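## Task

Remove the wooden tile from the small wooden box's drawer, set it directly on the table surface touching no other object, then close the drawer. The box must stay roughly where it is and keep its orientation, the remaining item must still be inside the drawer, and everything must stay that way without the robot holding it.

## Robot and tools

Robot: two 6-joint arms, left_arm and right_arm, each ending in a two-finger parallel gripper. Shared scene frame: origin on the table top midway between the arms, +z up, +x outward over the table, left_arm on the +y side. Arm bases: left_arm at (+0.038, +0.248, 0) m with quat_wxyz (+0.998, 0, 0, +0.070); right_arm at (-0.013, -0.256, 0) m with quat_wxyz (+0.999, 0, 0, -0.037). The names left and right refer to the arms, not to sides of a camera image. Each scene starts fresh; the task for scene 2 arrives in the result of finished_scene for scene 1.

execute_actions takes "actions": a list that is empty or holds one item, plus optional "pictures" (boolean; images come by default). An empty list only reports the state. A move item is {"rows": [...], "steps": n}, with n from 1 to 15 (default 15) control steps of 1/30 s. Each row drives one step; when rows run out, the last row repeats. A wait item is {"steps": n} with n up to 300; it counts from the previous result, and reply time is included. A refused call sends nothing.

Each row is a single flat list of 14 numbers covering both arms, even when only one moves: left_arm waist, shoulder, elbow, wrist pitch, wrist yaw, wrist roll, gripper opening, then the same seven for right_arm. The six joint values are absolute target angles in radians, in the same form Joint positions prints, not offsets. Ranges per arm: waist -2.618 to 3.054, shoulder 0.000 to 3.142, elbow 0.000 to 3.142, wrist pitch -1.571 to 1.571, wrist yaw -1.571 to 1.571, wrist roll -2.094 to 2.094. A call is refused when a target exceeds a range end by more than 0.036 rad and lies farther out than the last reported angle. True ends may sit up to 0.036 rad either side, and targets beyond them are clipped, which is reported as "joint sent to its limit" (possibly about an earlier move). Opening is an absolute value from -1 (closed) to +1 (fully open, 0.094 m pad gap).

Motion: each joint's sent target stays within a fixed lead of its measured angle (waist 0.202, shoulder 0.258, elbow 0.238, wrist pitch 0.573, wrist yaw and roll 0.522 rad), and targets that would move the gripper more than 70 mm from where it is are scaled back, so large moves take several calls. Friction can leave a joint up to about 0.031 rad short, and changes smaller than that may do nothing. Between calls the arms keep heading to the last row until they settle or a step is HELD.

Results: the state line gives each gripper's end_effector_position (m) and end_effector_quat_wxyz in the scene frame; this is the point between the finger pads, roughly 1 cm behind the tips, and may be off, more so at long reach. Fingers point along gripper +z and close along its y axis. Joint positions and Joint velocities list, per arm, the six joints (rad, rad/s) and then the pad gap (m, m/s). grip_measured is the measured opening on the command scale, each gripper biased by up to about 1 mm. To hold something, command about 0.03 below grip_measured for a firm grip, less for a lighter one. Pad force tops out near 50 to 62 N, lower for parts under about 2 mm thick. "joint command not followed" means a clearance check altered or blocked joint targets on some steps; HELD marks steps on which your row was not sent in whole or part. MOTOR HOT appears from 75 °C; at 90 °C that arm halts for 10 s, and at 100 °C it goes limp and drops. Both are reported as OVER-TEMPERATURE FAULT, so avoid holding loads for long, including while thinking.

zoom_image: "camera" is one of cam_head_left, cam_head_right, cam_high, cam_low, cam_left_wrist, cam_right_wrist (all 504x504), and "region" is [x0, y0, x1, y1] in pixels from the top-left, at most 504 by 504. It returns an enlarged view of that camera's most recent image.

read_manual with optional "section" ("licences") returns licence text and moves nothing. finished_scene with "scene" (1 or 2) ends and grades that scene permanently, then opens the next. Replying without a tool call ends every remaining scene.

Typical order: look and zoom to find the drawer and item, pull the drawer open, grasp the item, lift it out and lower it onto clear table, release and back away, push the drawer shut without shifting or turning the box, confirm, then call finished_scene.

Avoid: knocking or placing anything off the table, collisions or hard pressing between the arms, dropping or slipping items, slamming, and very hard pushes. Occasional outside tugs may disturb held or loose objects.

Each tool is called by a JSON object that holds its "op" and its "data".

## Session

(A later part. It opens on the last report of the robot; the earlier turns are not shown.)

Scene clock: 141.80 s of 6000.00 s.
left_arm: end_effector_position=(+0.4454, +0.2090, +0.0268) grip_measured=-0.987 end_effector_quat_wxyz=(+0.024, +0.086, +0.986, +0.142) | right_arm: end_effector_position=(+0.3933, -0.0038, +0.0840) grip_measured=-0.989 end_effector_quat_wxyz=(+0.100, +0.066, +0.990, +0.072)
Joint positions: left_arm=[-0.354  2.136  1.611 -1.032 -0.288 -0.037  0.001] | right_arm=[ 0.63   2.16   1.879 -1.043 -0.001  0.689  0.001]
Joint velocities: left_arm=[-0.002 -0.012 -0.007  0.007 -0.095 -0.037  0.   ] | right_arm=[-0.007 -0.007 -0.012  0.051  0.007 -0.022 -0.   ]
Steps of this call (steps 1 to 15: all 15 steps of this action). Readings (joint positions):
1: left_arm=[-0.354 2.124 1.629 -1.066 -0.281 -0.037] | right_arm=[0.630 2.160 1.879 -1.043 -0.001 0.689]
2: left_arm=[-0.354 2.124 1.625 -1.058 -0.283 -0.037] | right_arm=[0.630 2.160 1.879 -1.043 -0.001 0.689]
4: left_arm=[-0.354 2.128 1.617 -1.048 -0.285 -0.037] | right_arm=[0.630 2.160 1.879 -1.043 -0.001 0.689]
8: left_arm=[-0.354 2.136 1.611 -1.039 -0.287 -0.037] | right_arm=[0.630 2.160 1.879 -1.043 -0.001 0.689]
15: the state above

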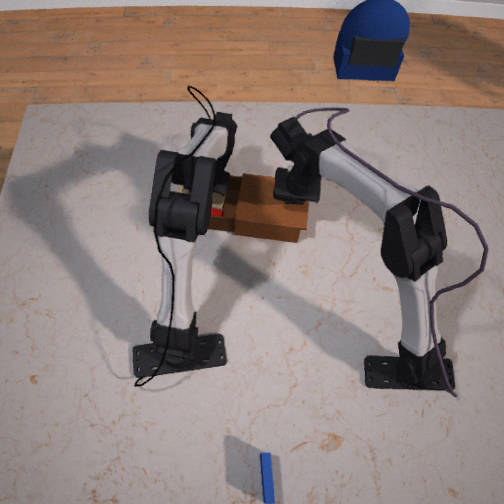

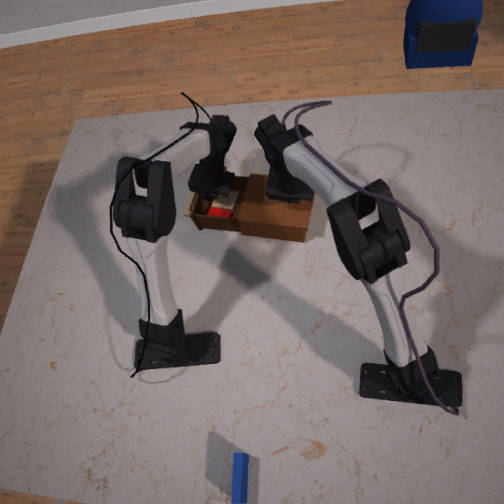

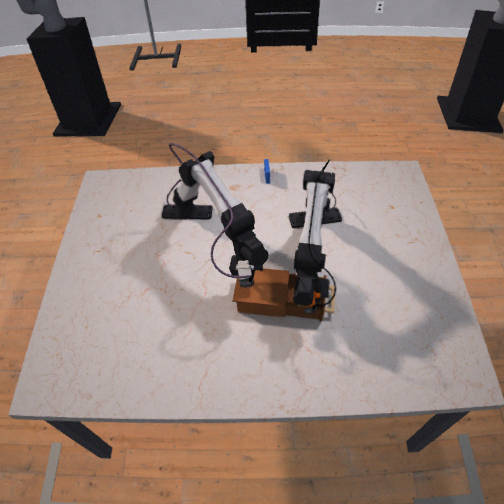

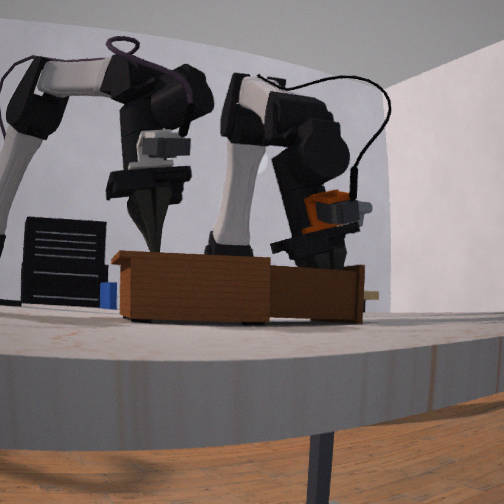

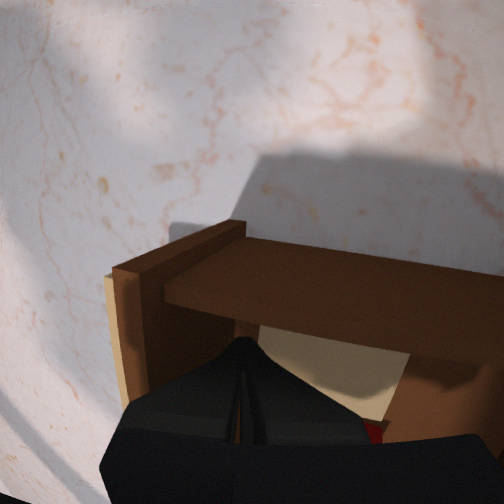

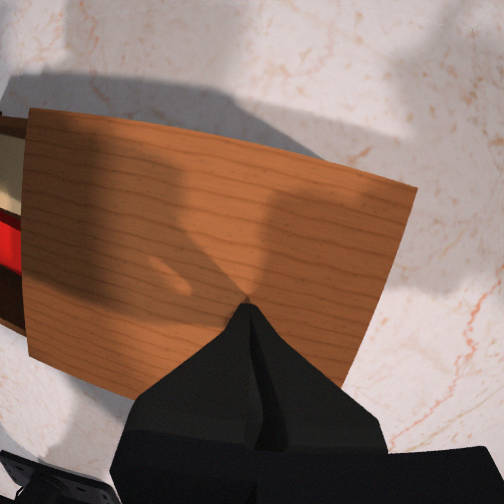

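{"op": "execute_actions", "data": {"actions": [{"rows":[[-0.357,2.15,1.572,-1.015,-0.3,-0.04,-1,0.62,2.22,1.83,-1.1,0,0.7,-1]]}], "pictures": false}}

{"op": "execute_actions", "data": {"actions": [{"rows":[[-0.37,2.14,1.59,-1.015,-0.23,-0.04,-1,0.62,2.22,1.83,-1.1,0,0.7,-1]]}]}}

Scene clock: 149.90 s of 6000.00 s.
left_arm: end_effector_position=(+0.4416, +0.2100, +0.0225) grip_measured=-0.987 end_effector_quat_wxyz=(+0.019, +0.087, +0.986, +0.143) | right_arm: end_effector_position=(+0.3933, -0.0038, +0.0840) grip_measured=-0.989 end_effector_quat_wxyz=(+0.100, +0.066, +0.990, +0.072)
Joint positions: left_arm=[-0.354  2.136  1.593 -1.026 -0.29  -0.037  0.001] | right_arm=[ 0.63   2.16   1.879 -1.043 -0.001  0.689  0.001]
Joint velocities: left_arm=[-0.002 -0.007 -0.017 -0.051 -0.051  0.022  0.001] | right_arm=[-0.032 -0.012 -0.022 -0.095 -0.037 -0.037  0.   ]
Steps of this call (steps 1 to 15: the robot went on to your last target; steps 16 to 90: nothing new was sent; then 4.60 s passed at rest; steps 91 to 105: all 15 steps of this action). Readings (joint positions):
91: left_arm=[-0.354 2.136 1.609 -1.029 -0.289 -0.037] | right_arm=[0.630 2.160 1.879 -1.043 -0.001 0.689]
92: left_arm=[-0.354 2.136 1.605 -1.027 -0.289 -0.037] | right_arm=[0.630 2.160 1.879 -1.043 -0.001 0.689]
94: left_arm=[-0.354 2.136 1.597 -1.026 -0.289 -0.037] | right_arm=[0.630 2.160 1.879 -1.043 -0.001 0.689]
98: left_arm=[-0.354 2.136 1.593 -1.026 -0.290 -0.037] | right_arm=[0.630 2.160 1.879 -1.043 -0.001 0.689]
105: the state above

Scene clock: 150.40 s of 6000.00 s.
left_arm: end_effector_position=(+0.4396, +0.1993, +0.0204) grip_measured=-0.987 end_effector_quat_wxyz=(+0.017, +0.092, +0.988, +0.121) | right_arm: end_effector_position=(+0.3933, -0.0038, +0.0840) grip_measured=-0.989 end_effector_quat_wxyz=(+0.100, +0.066, +0.990, +0.072)
Joint positions: left_arm=[-0.362  2.136  1.593 -1.026 -0.244 -0.037  0.001] | right_arm=[ 0.63   2.16   1.879 -1.043 -0.001  0.689  0.001]
Joint velocities: left_arm=[-0.017 -0.002 -0.007  0.051 -0.007 -0.007 -0.   ] | right_arm=[ 0.002 -0.022 -0.012  0.037  0.007 -0.007 -0.   ]
Steps of this call (steps 1 to 15: all 15 steps of this action). Readings (joint positions):
1: left_arm=[-0.354 2.136 1.593 -1.026 -0.284 -0.037] | right_arm=[0.630 2.160 1.879 -1.043 -0.001 0.689]
2: left_arm=[-0.354 2.136 1.593 -1.026 -0.276 -0.037] | right_arm=[0.630 2.160 1.879 -1.043 -0.001 0.689]
4: left_arm=[-0.357 2.136 1.593 -1.026 -0.264 -0.037] | right_arm=[0.630 2.160 1.879 -1.043 -0.001 0.689]
8: left_arm=[-0.362 2.136 1.593 -1.026 -0.251 -0.037] | right_arm=[0.630 2.160 1.879 -1.043 -0.001 0.689]
15: the state above

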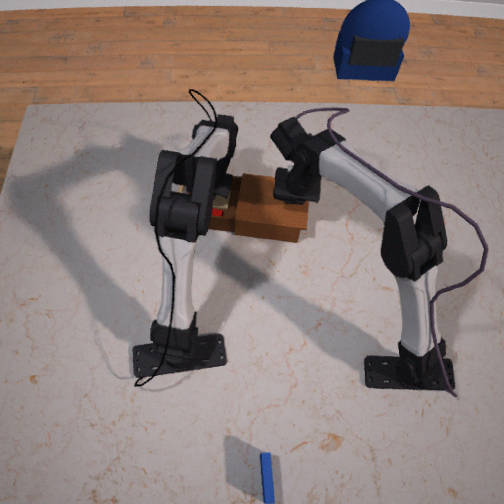

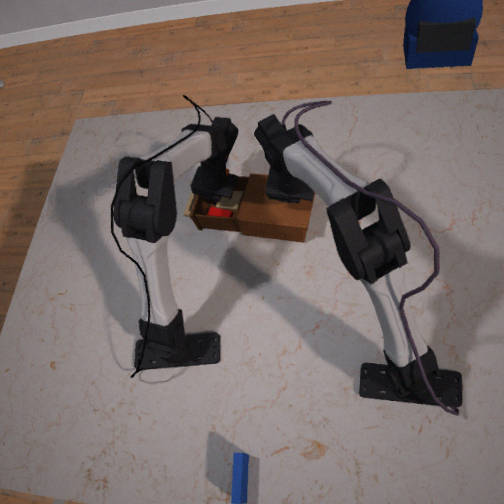

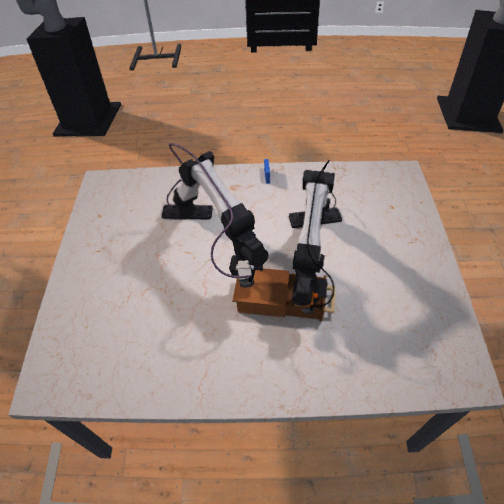

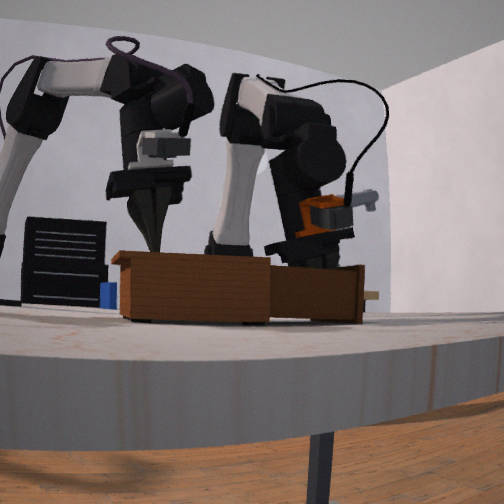

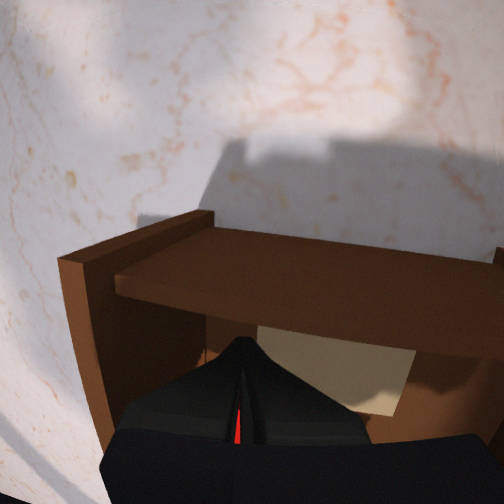

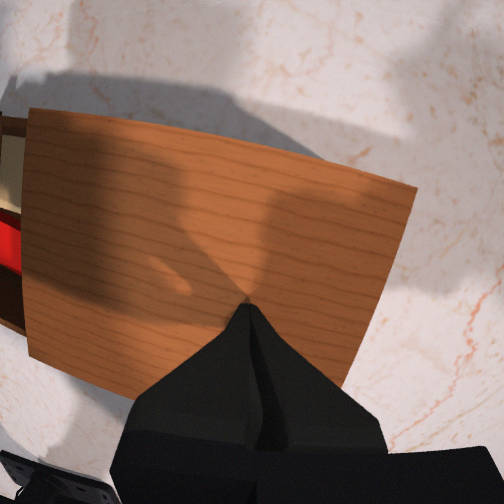

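{"op": "execute_actions", "data": {"actions": [{"rows":[[-0.35,2.13,1.7,-1.11,-0.25,-0.04,-1,0.62,2.22,1.83,-1.1,0,0.7,-1]],"steps":12}], "pictures": false}}

{"op": "execute_actions", "data": {"actions": [{"rows":[[-0.335,2.14,1.69,-1.1,0.01,-0.03,-0.6,0.62,2.22,1.83,-1.1,0,0.7,-1]]}], "pictures": false}}

{"op": "execute_actions", "data": {"actions": [{"rows":[[-0.335,2.14,1.69,-1.1,0.01,-0.03,0.4,0.62,2.22,1.83,-1.1,0,0.7,-1]]}]}}

Scene clock: 168.07 s of 6000.00 s.
left_arm: end_effector_position=(+0.4479, +0.1988, +0.0393) grip_measured=-0.987 end_effector_quat_wxyz=(+0.021, +0.089, +0.989, +0.119) | right_arm: end_effector_position=(+0.3933, -0.0038, +0.0840) grip_measured=-0.989 end_effector_quat_wxyz=(+0.100, +0.066, +0.990, +0.072)
Joint positions: left_arm=[-0.358  2.141  1.678 -1.098 -0.243 -0.037  0.001] | right_arm=[ 0.63   2.16   1.879 -1.043 -0.001  0.689  0.001]
Joint velocities: left_arm=[ 0.012  0.007  0.017 -0.037 -0.022 -0.037  0.001] | right_arm=[-0.017 -0.027  0.012  0.007 -0.037  0.007  0.   ]
Steps of this call (steps 1 to 15: the robot went on to your last target; steps 16 to 90: nothing new was sent; then 14.27 s passed at rest; steps 91 to 102: all 12 steps of this action). Readings (joint positions):
91: left_arm=[-0.362 2.137 1.605 -1.040 -0.243 -0.037] | right_arm=[0.630 2.160 1.879 -1.043 -0.001 0.689]
92: left_arm=[-0.361 2.141 1.624 -1.060 -0.243 -0.037] | right_arm=[0.630 2.160 1.879 -1.043 -0.001 0.689]
94: left_arm=[-0.360 2.141 1.660 -1.076 -0.243 -0.037] | right_arm=[0.630 2.160 1.879 -1.043 -0.001 0.689]
98: left_arm=[-0.358 2.141 1.678 -1.085 -0.243 -0.037] | right_arm=[0.630 2.160 1.879 -1.043 -0.001 0.689]
102: the state above

Scene clock: 168.57 s of 6000.00 s.
left_arm: end_effector_position=(+0.4404, +0.1663, +0.0342) grip_measured=-0.602 end_effector_quat_wxyz=(+0.005, +0.084, +0.996, +0.003) | right_arm: end_effector_position=(+0.3933, -0.0038, +0.0840) grip_measured=-0.989 end_effector_quat_wxyz=(+0.100, +0.066, +0.990, +0.072)
Joint positions: left_arm=[-0.342  2.141  1.678 -1.099 -0.008 -0.035  0.019] | right_arm=[ 0.63   2.16   1.879 -1.043 -0.001  0.689  0.001]
Joint velocities: left_arm=[ 0.007  0.002  0.002 -0.007  0.095 -0.022 -0.001] | right_arm=[ 0.002  0.012  0.022 -0.022 -0.022 -0.081 -0.   ]
Steps of this call (steps 1 to 15: all 15 steps of this action). Readings (joint positions):
1: left_arm=[-0.356 2.141 1.678 -1.099 -0.212 -0.037] | right_arm=[0.630 2.160 1.879 -1.043 -0.001 0.689]
2: left_arm=[-0.353 2.141 1.678 -1.099 -0.168 -0.037] | right_arm=[0.630 2.160 1.879 -1.043 -0.001 0.689]
4: left_arm=[-0.346 2.141 1.678 -1.099 -0.106 -0.036] | right_arm=[0.630 2.160 1.879 -1.043 -0.001 0.689]
8: left_arm=[-0.342 2.141 1.678 -1.099 -0.043 -0.035] | right_arm=[0.630 2.160 1.879 -1.043 -0.001 0.689]
15: the state above

Scene clock: 169.07 s of 6000.00 s.
left_arm: end_effector_position=(+0.4401, +0.1650, +0.0342) grip_measured=+0.398 end_effector_quat_wxyz=(+0.005, +0.084, +0.996, -0.001) | right_arm: end_effector_position=(+0.3933, -0.0038, +0.0840) grip_measured=-0.989 end_effector_quat_wxyz=(+0.100, +0.066, +0.990, +0.072)
Joint positions: left_arm=[-0.342  2.141  1.678 -1.099 -0.    -0.035  0.066] | right_arm=[ 0.63   2.16   1.879 -1.043 -0.001  0.689  0.001]
Joint velocities: left_arm=[ 0.002 -0.012  0.007 -0.037 -0.022  0.022  0.   ] | right_arm=[-0.002 -0.012  0.017 -0.081  0.051  0.066 -0.001]
Steps of this call (steps 1 to 15: all 15 steps of this action). Readings (joint positions):
1: left_arm=[-0.342 2.141 1.678 -1.099 -0.007 -0.035] | right_arm=[0.630 2.160 1.879 -1.043 -0.001 0.689]
2: left_arm=[-0.342 2.141 1.678 -1.099 -0.005 -0.035] | right_arm=[0.630 2.160 1.879 -1.043 -0.001 0.689]
4: left_arm=[-0.342 2.141 1.678 -1.099 -0.003 -0.035] | right_arm=[0.630 2.160 1.879 -1.043 -0.001 0.689]
8: left_arm=[-0.342 2.141 1.678 -1.099 -0.001 -0.035] | right_arm=[0.630 2.160 1.879 -1.043 -0.001 0.689]
15: the state above

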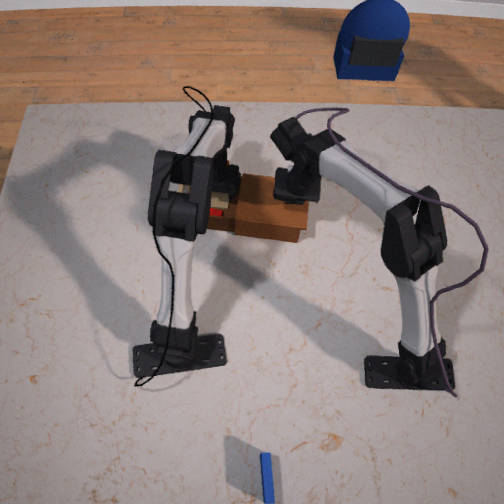

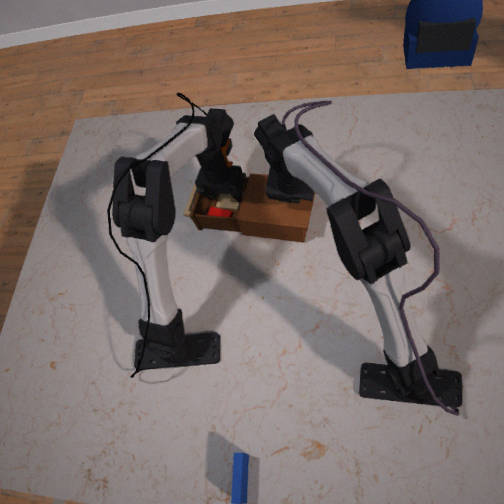

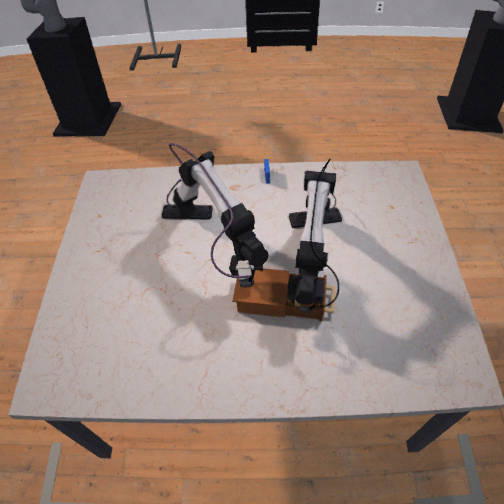

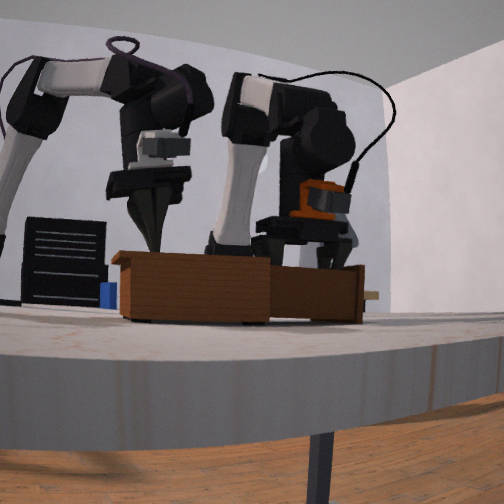

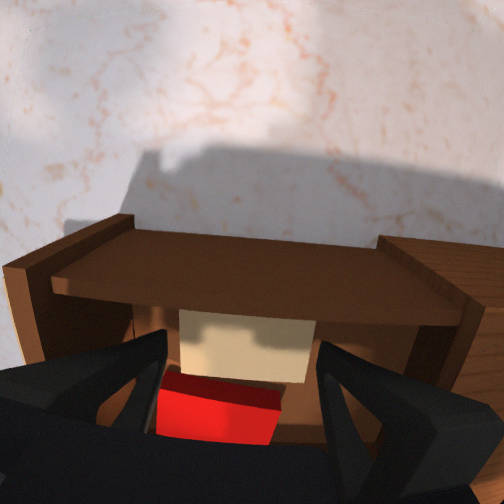

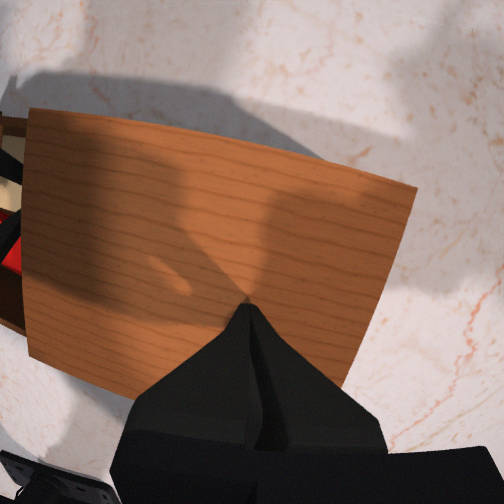

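{"op": "execute_actions", "data": {"actions": [{"rows":[[-0.345,2.16,1.605,-1.025,0.02,-0.05,0.4,0.62,2.22,1.83,-1.1,0,0.7,-1]]}]}}

Scene clock: 174.23 s of 6000.00 s.
left_arm: end_effector_position=(+0.4388, +0.1641, +0.0209) grip_measured=+0.398 end_effector_quat_wxyz=(+0.005, +0.078, +0.997, -0.005) | right_arm: end_effector_position=(+0.3933, -0.0038, +0.0840) grip_measured=-0.989 end_effector_quat_wxyz=(+0.100, +0.066, +0.990, +0.072)
Joint positions: left_arm=[-0.341  2.147  1.633 -1.045  0.009 -0.045  0.066] | right_arm=[ 0.63   2.16   1.879 -1.043 -0.001  0.689  0.001]
Joint velocities: left_arm=[-0.002 -0.007 -0.002 -0.081 -0.037 -0.051 -0.   ] | right_arm=[ 0.002 -0.002 -0.022 -0.022 -0.007 -0.066 -0.001]
Steps of this call (steps 1 to 15: the robot went on to your last target; steps 16 to 90: nothing new was sent; then 1.67 s passed at rest; steps 91 to 105: all 15 steps of this action). Readings (joint positions):
91: left_arm=[-0.342 2.141 1.671 -1.089 0.001 -0.036] | right_arm=[0.630 2.160 1.879 -1.043 -0.001 0.689]
92: left_arm=[-0.342 2.141 1.660 -1.075 0.003 -0.038] | right_arm=[0.630 2.160 1.879 -1.043 -0.001 0.689]
94: left_arm=[-0.342 2.146 1.637 -1.060 0.006 -0.040] | right_arm=[0.630 2.160 1.879 -1.043 -0.001 0.689]
98: left_arm=[-0.341 2.147 1.633 -1.050 0.009 -0.044] | right_arm=[0.630 2.160 1.879 -1.043 -0.001 0.689]
105: the state above

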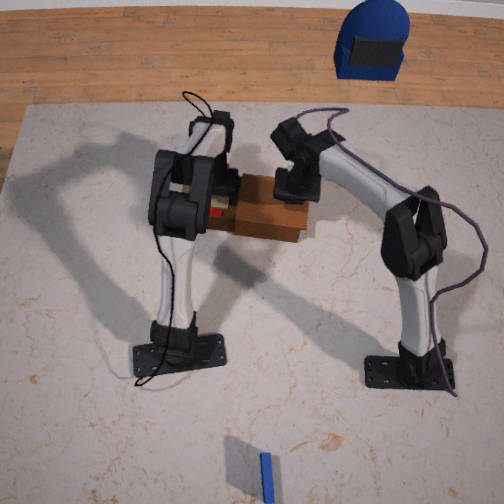

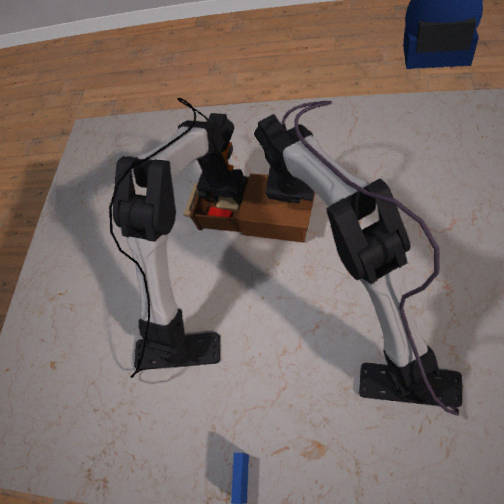

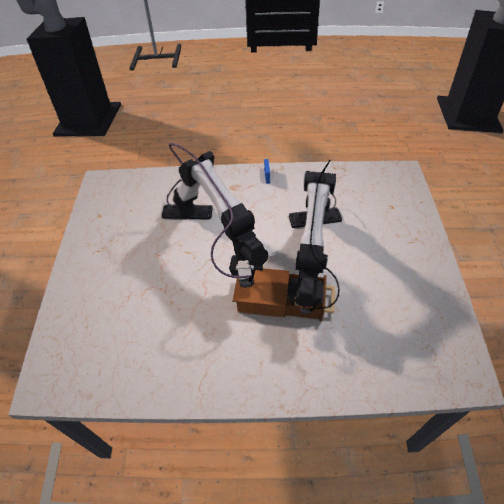

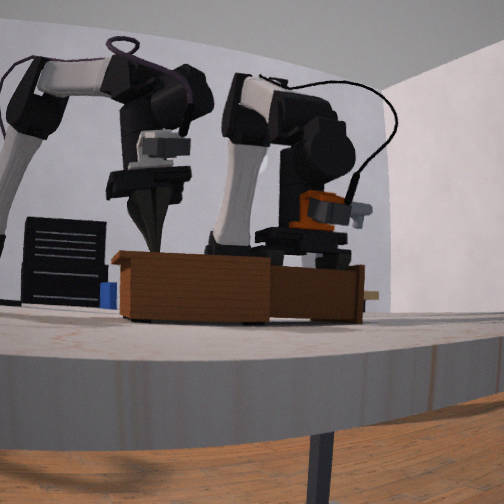

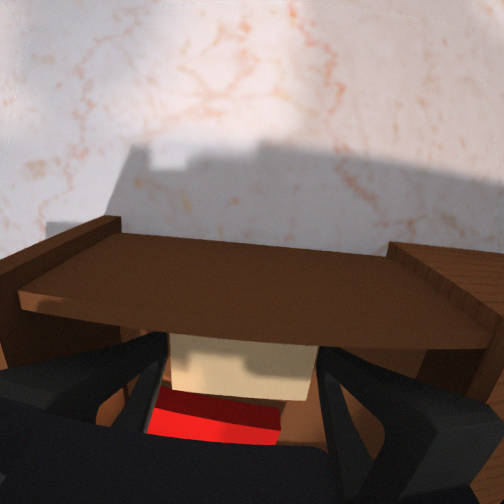

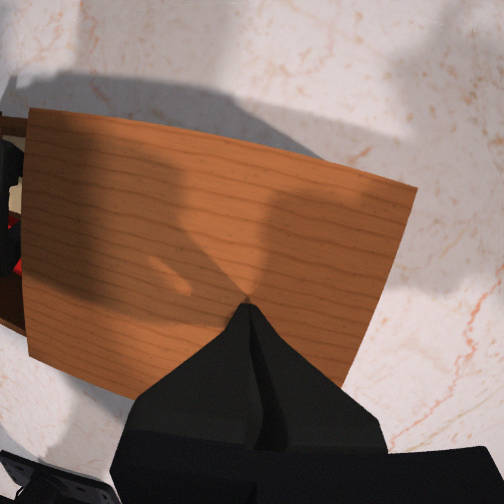

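{"op": "execute_actions", "data": {"actions": [{"rows":[[-0.335,2.17,1.6,-1.03,0,-0.05,0.32,0.62,2.22,1.83,-1.1,0,0.7,-1]],"steps":12}], "pictures": false}}

{"op": "execute_actions", "data": {"actions": [{"rows":[[-0.338,2.155,1.62,-1.04,0,-0.05,0.17,0.62,2.22,1.83,-1.1,0,0.7,-1]],"steps":10}], "pictures": false}}

{"op": "execute_actions", "data": {"actions": [{"rows":[[-0.338,2.125,1.7,-1.125,0,-0.05,0.17,0.62,2.22,1.83,-1.1,0,0.7,-1]]}]}}

Scene clock: 192.47 s of 6000.00 s.
left_arm: end_effector_position=(+0.4390, +0.1638, +0.0209) grip_measured=+0.322 end_effector_quat_wxyz=(+0.006, +0.078, +0.997, -0.006) | right_arm: end_effector_position=(+0.3933, -0.0038, +0.0840) grip_measured=-0.989 end_effector_quat_wxyz=(+0.100, +0.066, +0.990, +0.072)
Joint positions: left_arm=[-0.341  2.147  1.633 -1.044  0.011 -0.045  0.062] | right_arm=[ 0.63   2.16   1.879 -1.043 -0.001  0.689  0.001]
Joint velocities: left_arm=[ 0.012  0.017 -0.017  0.007 -0.066 -0.022 -0.001] | right_arm=[ 0.002  0.002  0.017 -0.037 -0.022  0.022 -0.   ]
Steps of this call (steps 1 to 15: the robot went on to your last target; steps 16 to 90: nothing new was sent; then 14.83 s passed at rest; steps 91 to 102: all 12 steps of this action). Readings (joint positions):
91: left_arm=[-0.341 2.147 1.633 -1.045 0.009 -0.045] | right_arm=[0.630 2.160 1.879 -1.043 -0.001 0.689]
92: left_arm=[-0.341 2.147 1.633 -1.044 0.010 -0.045] | right_arm=[0.630 2.160 1.879 -1.043 -0.001 0.689]
94: left_arm=[-0.341 2.147 1.633 -1.044 0.011 -0.045] | right_arm=[0.630 2.160 1.879 -1.043 -0.001 0.689]
98: left_arm=[-0.341 2.147 1.633 -1.044 0.011 -0.045] | right_arm=[0.630 2.160 1.879 -1.043 -0.001 0.689]
102: the state above

Scene clock: 192.80 s of 6000.00 s.
left_arm: end_effector_position=(+0.4390, +0.1639, +0.0209) grip_measured=+0.254 end_effector_quat_wxyz=(+0.006, +0.078, +0.997, -0.006) | right_arm: end_effector_position=(+0.3933, -0.0038, +0.0840) grip_measured=-0.989 end_effector_quat_wxyz=(+0.100, +0.066, +0.990, +0.072)
Joint positions: left_arm=[-0.341  2.147  1.633 -1.044  0.01  -0.045  0.059] | right_arm=[ 0.63   2.16   1.879 -1.043 -0.001  0.689  0.001]
Joint velocities: left_arm=[ 0.007 -0.012 -0.002 -0.066 -0.051 -0.051 -0.001] | right_arm=[ 0.012  0.007  0.017 -0.066  0.051  0.007 -0.   ]
Steps of this call (steps 1 to 10: all 10 steps of this action). Readings (joint positions):
1: left_arm=[-0.341 2.147 1.633 -1.044 0.011 -0.045] | right_arm=[0.630 2.160 1.879 -1.043 -0.001 0.689]
2: left_arm=[-0.341 2.147 1.633 -1.044 0.010 -0.045] | right_arm=[0.630 2.160 1.879 -1.043 -0.001 0.689]
4: left_arm=[-0.341 2.147 1.633 -1.044 0.010 -0.045] | right_arm=[0.630 2.160 1.879 -1.043 -0.001 0.689]
8: left_arm=[-0.341 2.147 1.633 -1.044 0.010 -0.045] | right_arm=[0.630 2.160 1.879 -1.043 -0.001 0.689]
10: the state above

Scene clock: 193.30 s of 6000.00 s.
left_arm: end_effector_position=(+0.4341, +0.1650, +0.0326) grip_measured=+0.254 end_effector_quat_wxyz=(-0.008, +0.078, +0.997, -0.004) | right_arm: end_effector_position=(+0.3933, -0.0038, +0.0840) grip_measured=-0.989 end_effector_quat_wxyz=(+0.100, +0.066, +0.990, +0.072)
Joint positions: left_arm=[-0.341  2.142  1.674 -1.117  0.009 -0.045  0.059] | right_arm=[ 0.63   2.16   1.879 -1.043 -0.001  0.689  0.001]
Joint velocities: left_arm=[-0.017 -0.012  0.007 -0.154 -0.051 -0.007  0.   ] | right_arm=[-0.002  0.012  0.007 -0.081 -0.007  0.037 -0.002]
Steps of this call (steps 1 to 15: all 15 steps of this action). Readings (joint positions):
1: left_arm=[-0.341 2.147 1.640 -1.054 0.010 -0.045] | right_arm=[0.630 2.160 1.879 -1.043 -0.001 0.689]
2: left_arm=[-0.341 2.147 1.648 -1.069 0.010 -0.045] | right_arm=[0.630 2.160 1.879 -1.043 -0.001 0.689]
4: left_arm=[-0.341 2.145 1.665 -1.089 0.010 -0.045] | right_arm=[0.630 2.160 1.879 -1.043 -0.001 0.689]
8: left_arm=[-0.341 2.142 1.674 -1.104 0.009 -0.045] | right_arm=[0.630 2.160 1.879 -1.043 -0.001 0.689]
15: the state above

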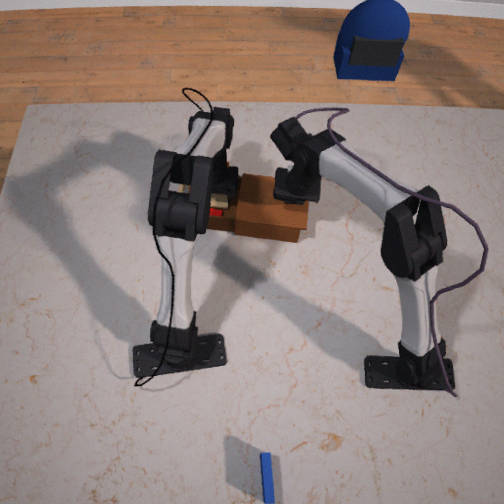

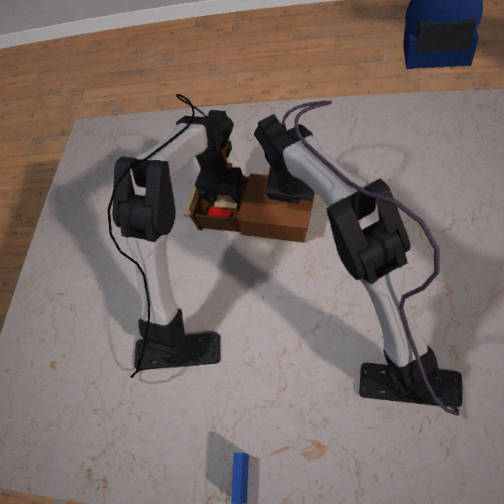

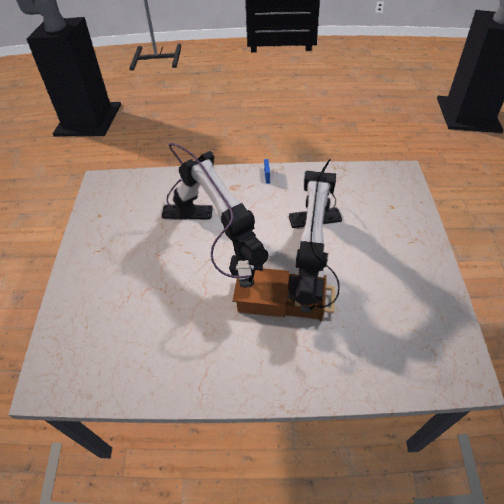

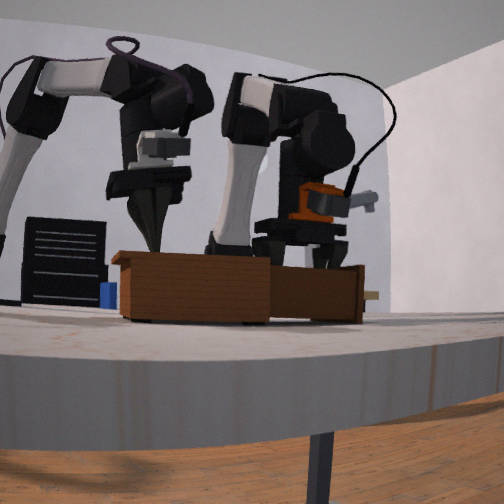

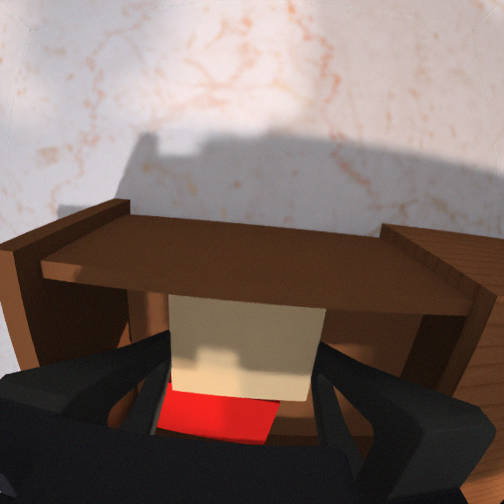

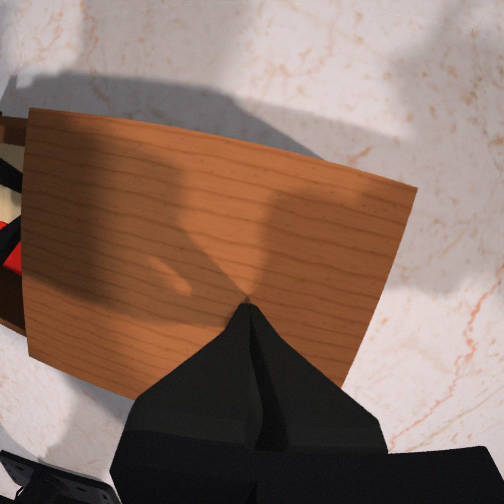

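{"op": "execute_actions", "data": {"actions": [{"rows":[[-0.338,2.08,1.74,-1.22,0,-0.05,0.18,0.62,2.22,1.83,-1.1,0,0.7,-1]],"steps":12}], "pictures": false}}

{"op": "execute_actions", "data": {"actions": [{"rows":[[-0.338,2.05,1.86,-1.35,0,-0.05,0.18,0.62,2.22,1.83,-1.1,0,0.7,-1]],"steps":12}], "pictures": false}}

{"op": "execute_actions", "data": {"actions": [{"rows":[[0.3,2.05,1.86,-1.35,0,0,0.18,0.62,2.22,1.83,-1.1,0,0.7,-1]]}], "pictures": false}}

{"op": "execute_actions", "data": {"actions": [{"rows":[[0.3,2.12,1.7,-1.15,0,0,0.18,0.62,2.22,1.83,-1.1,0,0.7,-1]]}], "pictures": false}}

{"op": "execute_actions", "data": {"actions": [{"rows":[[0.3,2.155,1.615,-1.04,0,0,0.18,0.62,2.22,1.83,-1.1,0,0.7,-1]]}], "pictures": false}}

{"op": "execute_actions", "data": {"actions": [{"rows":[[0.3,2.18,1.59,-1.0,0,0,0.18,0.62,2.22,1.83,-1.1,0,0.7,-1]]}]}}

Scene clock: 207.60 s of 6000.00 s.
left_arm: end_effector_position=(+0.4280, +0.1662, +0.0632) grip_measured=+0.254 end_effector_quat_wxyz=(-0.006, +0.078, +0.997, -0.004) | right_arm: end_effector_position=(+0.3933, -0.0038, +0.0840) grip_measured=-0.989 end_effector_quat_wxyz=(+0.100, +0.066, +0.990, +0.072)
Joint positions: left_arm=[-0.341  2.091  1.718 -1.208  0.009 -0.045  0.059] | right_arm=[ 0.63   2.16   1.879 -1.043 -0.001  0.689  0.001]
Joint velocities: left_arm=[-0.002 -0.007 -0.017 -0.051 -0.066  0.007 -0.   ] | right_arm=[-0.012 -0.007 -0.012 -0.051  0.066  0.037  0.001]
Steps of this call (steps 1 to 15: the robot went on to your last target; steps 16 to 90: nothing new was sent; then 10.90 s passed at rest; steps 91 to 102: all 12 steps of this action). Readings (joint positions):
91: left_arm=[-0.341 2.140 1.679 -1.130 0.009 -0.045] | right_arm=[0.630 2.160 1.879 -1.043 -0.001 0.689]
92: left_arm=[-0.341 2.137 1.687 -1.148 0.009 -0.045] | right_arm=[0.630 2.160 1.879 -1.043 -0.001 0.689]
94: left_arm=[-0.341 2.120 1.700 -1.174 0.009 -0.045] | right_arm=[0.630 2.160 1.879 -1.043 -0.001 0.689]
98: left_arm=[-0.341 2.092 1.717 -1.197 0.009 -0.045] | right_arm=[0.630 2.160 1.879 -1.043 -0.001 0.689]
102: the state above

Scene clock: 208.00 s of 6000.00 s.
left_arm: end_effector_position=(+0.4300, +0.1658, +0.1086) grip_measured=+0.254 end_effector_quat_wxyz=(+0.012, +0.078, +0.997, -0.006) | right_arm: end_effector_position=(+0.3933, -0.0038, +0.0840) grip_measured=-0.989 end_effector_quat_wxyz=(+0.100, +0.066, +0.990, +0.072)
Joint positions: left_arm=[-0.341  2.053  1.841 -1.334  0.009 -0.045  0.059] | right_arm=[ 0.63   2.16   1.879 -1.043 -0.001  0.689  0.001]
Joint velocities: left_arm=[-0.002 -0.007 -0.002 -0.154  0.007 -0.081 -0.001] | right_arm=[-0.007 -0.002  0.017 -0.081 -0.022  0.081  0.   ]
Steps of this call (steps 1 to 12: all 12 steps of this action). Readings (joint positions):
1: left_arm=[-0.341 2.091 1.735 -1.230 0.009 -0.045] | right_arm=[0.630 2.160 1.879 -1.043 -0.001 0.689]
2: left_arm=[-0.341 2.094 1.763 -1.259 0.009 -0.045] | right_arm=[0.630 2.160 1.879 -1.043 -0.001 0.689]
4: left_arm=[-0.341 2.082 1.811 -1.288 0.009 -0.045] | right_arm=[0.630 2.160 1.879 -1.043 -0.001 0.689]
8: left_arm=[-0.341 2.054 1.841 -1.315 0.009 -0.045] | right_arm=[0.630 2.160 1.879 -1.043 -0.001 0.689]
12: the state above

Scene clock: 208.50 s of 6000.00 s.
left_arm: end_effector_position=(+0.3901, +0.4366, +0.1086) grip_measured=+0.254 end_effector_quat_wxyz=(+0.009, -0.246, +0.969, +0.007) | right_arm: end_effector_position=(+0.3933, -0.0038, +0.0840) grip_measured=-0.989 end_effector_quat_wxyz=(+0.100, +0.066, +0.990, +0.072)
Joint positions: left_arm=[ 0.349  2.053  1.841 -1.338 -0.01  -0.01   0.059] | right_arm=[ 0.63   2.16   1.879 -1.043 -0.001  0.689  0.001]
Joint velocities: left_arm=[ 0.247  0.002  0.012 -0.081 -0.11   0.022 -0.   ] | right_arm=[-0.017 -0.007 -0.002 -0.022  0.022 -0.066 -0.   ]
Steps of this call (steps 1 to 15: all 15 steps of this action). Readings (joint positions):
1: left_arm=[-0.328 2.053 1.841 -1.336 0.015 -0.039] | right_arm=[0.630 2.160 1.879 -1.043 -0.001 0.689]
2: left_arm=[-0.303 2.053 1.841 -1.337 0.021 -0.032] | right_arm=[0.630 2.160 1.879 -1.043 -0.001 0.689]
4: left_arm=[-0.211 2.053 1.841 -1.337 0.022 -0.023] | right_arm=[0.630 2.160 1.879 -1.043 -0.001 0.689]
8: left_arm=[0.024 2.053 1.841 -1.337 0.017 -0.013] | right_arm=[0.630 2.160 1.879 -1.043 -0.001 0.689]
15: the state above

Scene clock: 209.00 s of 6000.00 s.
left_arm: end_effector_position=(+0.4024, +0.4191, +0.0437) grip_measured=+0.254 end_effector_quat_wxyz=(-0.012, -0.219, +0.976, +0.000) | right_arm: end_effector_position=(+0.3933, -0.0038, +0.0840) grip_measured=-0.989 end_effector_quat_wxyz=(+0.100, +0.066, +0.990, +0.072)
Joint positions: left_arm=[ 0.298  2.135  1.707 -1.167 -0.006 -0.005  0.059] | right_arm=[ 0.63   2.16   1.879 -1.043 -0.001  0.689  0.001]
Joint velocities: left_arm=[ 0.007 -0.012  0.012  0.022 -0.022 -0.037 -0.001] | right_arm=[-0.002 -0.002  0.012  0.007  0.022  0.007 -0.001]
Steps of this call (steps 1 to 15: all 15 steps of this action). Readings (joint positions):
1: left_arm=[0.351 2.055 1.824 -1.316 -0.012 -0.010] | right_arm=[0.630 2.160 1.879 -1.043 -0.001 0.689]
2: left_arm=[0.345 2.055 1.797 -1.280 -0.012 -0.009] | right_arm=[0.630 2.160 1.879 -1.043 -0.001 0.689]
4: left_arm=[0.324 2.083 1.749 -1.234 -0.011 -0.008] | right_arm=[0.630 2.160 1.879 -1.043 -0.001 0.689]
8: left_arm=[0.298 2.134 1.709 -1.194 -0.007 -0.006] | right_arm=[0.630 2.160 1.879 -1.043 -0.001 0.689]
15: the state above

Scene clock: 209.50 s of 6000.00 s.
left_arm: end_effector_position=(+0.4048, +0.4202, +0.0172) grip_measured=+0.254 end_effector_quat_wxyz=(-0.005, -0.219, +0.976, +0.002) | right_arm: end_effector_position=(+0.3933, -0.0038, +0.0840) grip_measured=-0.989 end_effector_quat_wxyz=(+0.100, +0.066, +0.990, +0.072)
Joint positions: left_arm=[ 0.298  2.155  1.63  -1.055 -0.006 -0.005  0.059] | right_arm=[ 0.63   2.16   1.879 -1.043 -0.001  0.689  0.001]
Joint velocities: left_arm=[ 0.002 -0.002 -0.007 -0.007  0.022 -0.037  0.001] | right_arm=[-0.007 -0.002  0.017 -0.007  0.022 -0.007 -0.   ]
Steps of this call (steps 1 to 15: all 15 steps of this action). Readings (joint positions):
1: left_arm=[0.298 2.135 1.696 -1.150 -0.006 -0.005] | right_arm=[0.630 2.160 1.879 -1.043 -0.001 0.689]
2: left_arm=[0.298 2.134 1.680 -1.126 -0.006 -0.005] | right_arm=[0.630 2.160 1.879 -1.043 -0.001 0.689]
4: left_arm=[0.298 2.141 1.650 -1.097 -0.006 -0.005] | right_arm=[0.630 2.160 1.879 -1.043 -0.001 0.689]
8: left_arm=[0.298 2.155 1.630 -1.075 -0.006 -0.005] | right_arm=[0.630 2.160 1.879 -1.043 -0.001 0.689]
15: the state above

Scene clock: 210.00 s of 6000.00 s.
left_arm: end_effector_position=(+0.4062, +0.4209, +0.0089) grip_measured=+0.254 end_effector_quat_wxyz=(-0.003, -0.219, +0.976, +0.003) | right_arm: end_effector_position=(+0.3933, -0.0038, +0.0840) grip_measured=-0.989 end_effector_quat_wxyz=(+0.100, +0.066, +0.990, +0.072)
Joint positions: left_arm=[ 0.298  2.166  1.615 -1.023 -0.006 -0.005  0.059] | right_arm=[ 0.63   2.16   1.879 -1.043 -0.001  0.689  0.001]
Joint velocities: left_arm=[-0.007  0.002 -0.002  0.037 -0.051  0.037 -0.   ] | right_arm=[ 0.017  0.007  0.007 -0.022  0.051 -0.007 -0.001]
Steps of this call (steps 1 to 15: all 15 steps of this action). Readings (joint positions):
1: left_arm=[0.298 2.155 1.627 -1.049 -0.006 -0.005] | right_arm=[0.630 2.160 1.879 -1.043 -0.001 0.689]
2: left_arm=[0.298 2.156 1.623 -1.040 -0.006 -0.005] | right_arm=[0.630 2.160 1.879 -1.043 -0.001 0.689]
4: left_arm=[0.298 2.162 1.617 -1.029 -0.006 -0.005] | right_arm=[0.630 2.160 1.879 -1.043 -0.001 0.689]
8: left_arm=[0.298 2.166 1.615 -1.023 -0.007 -0.005] | right_arm=[0.630 2.160 1.879 -1.043 -0.001 0.689]
15: the state above

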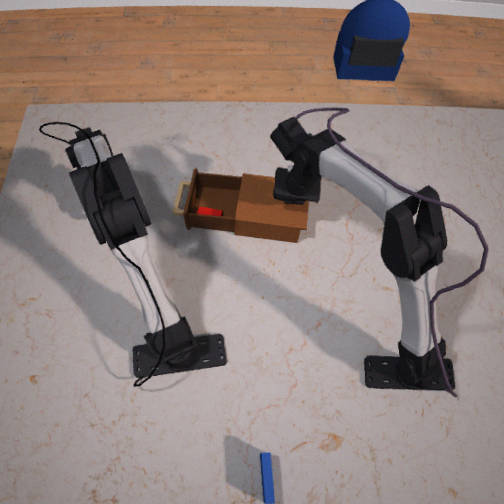

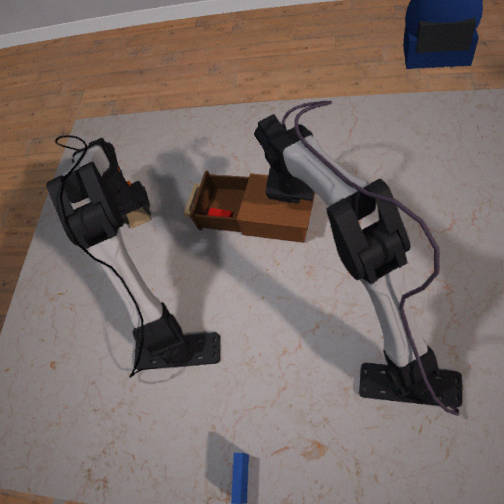

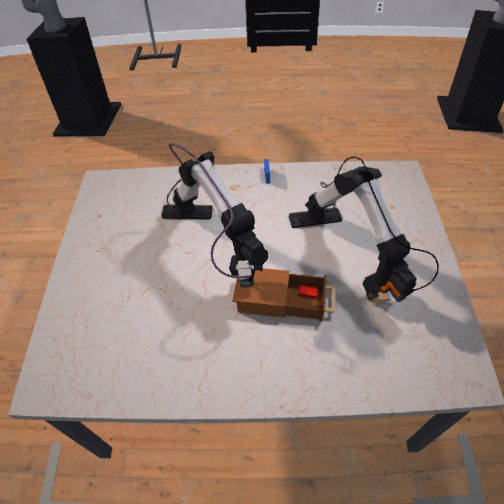

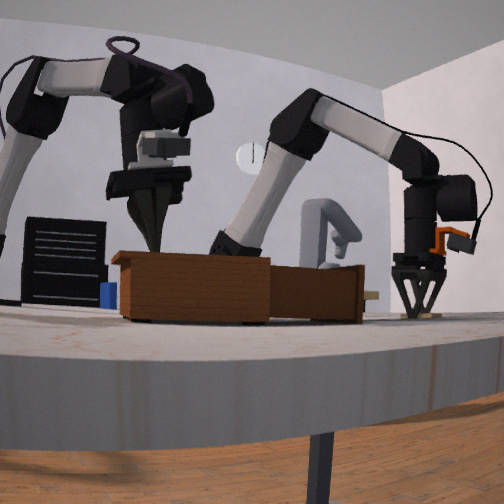

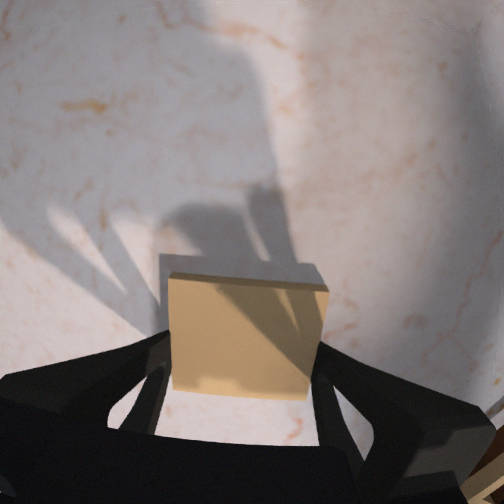

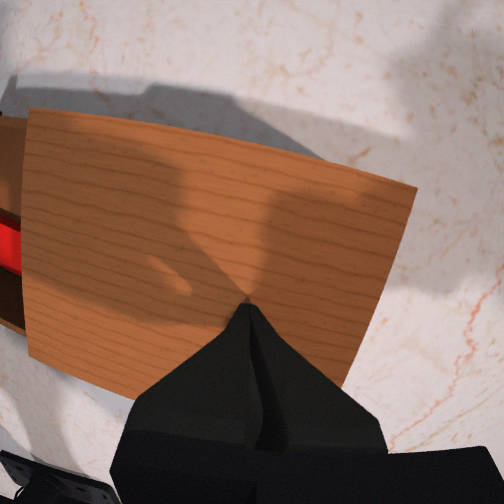

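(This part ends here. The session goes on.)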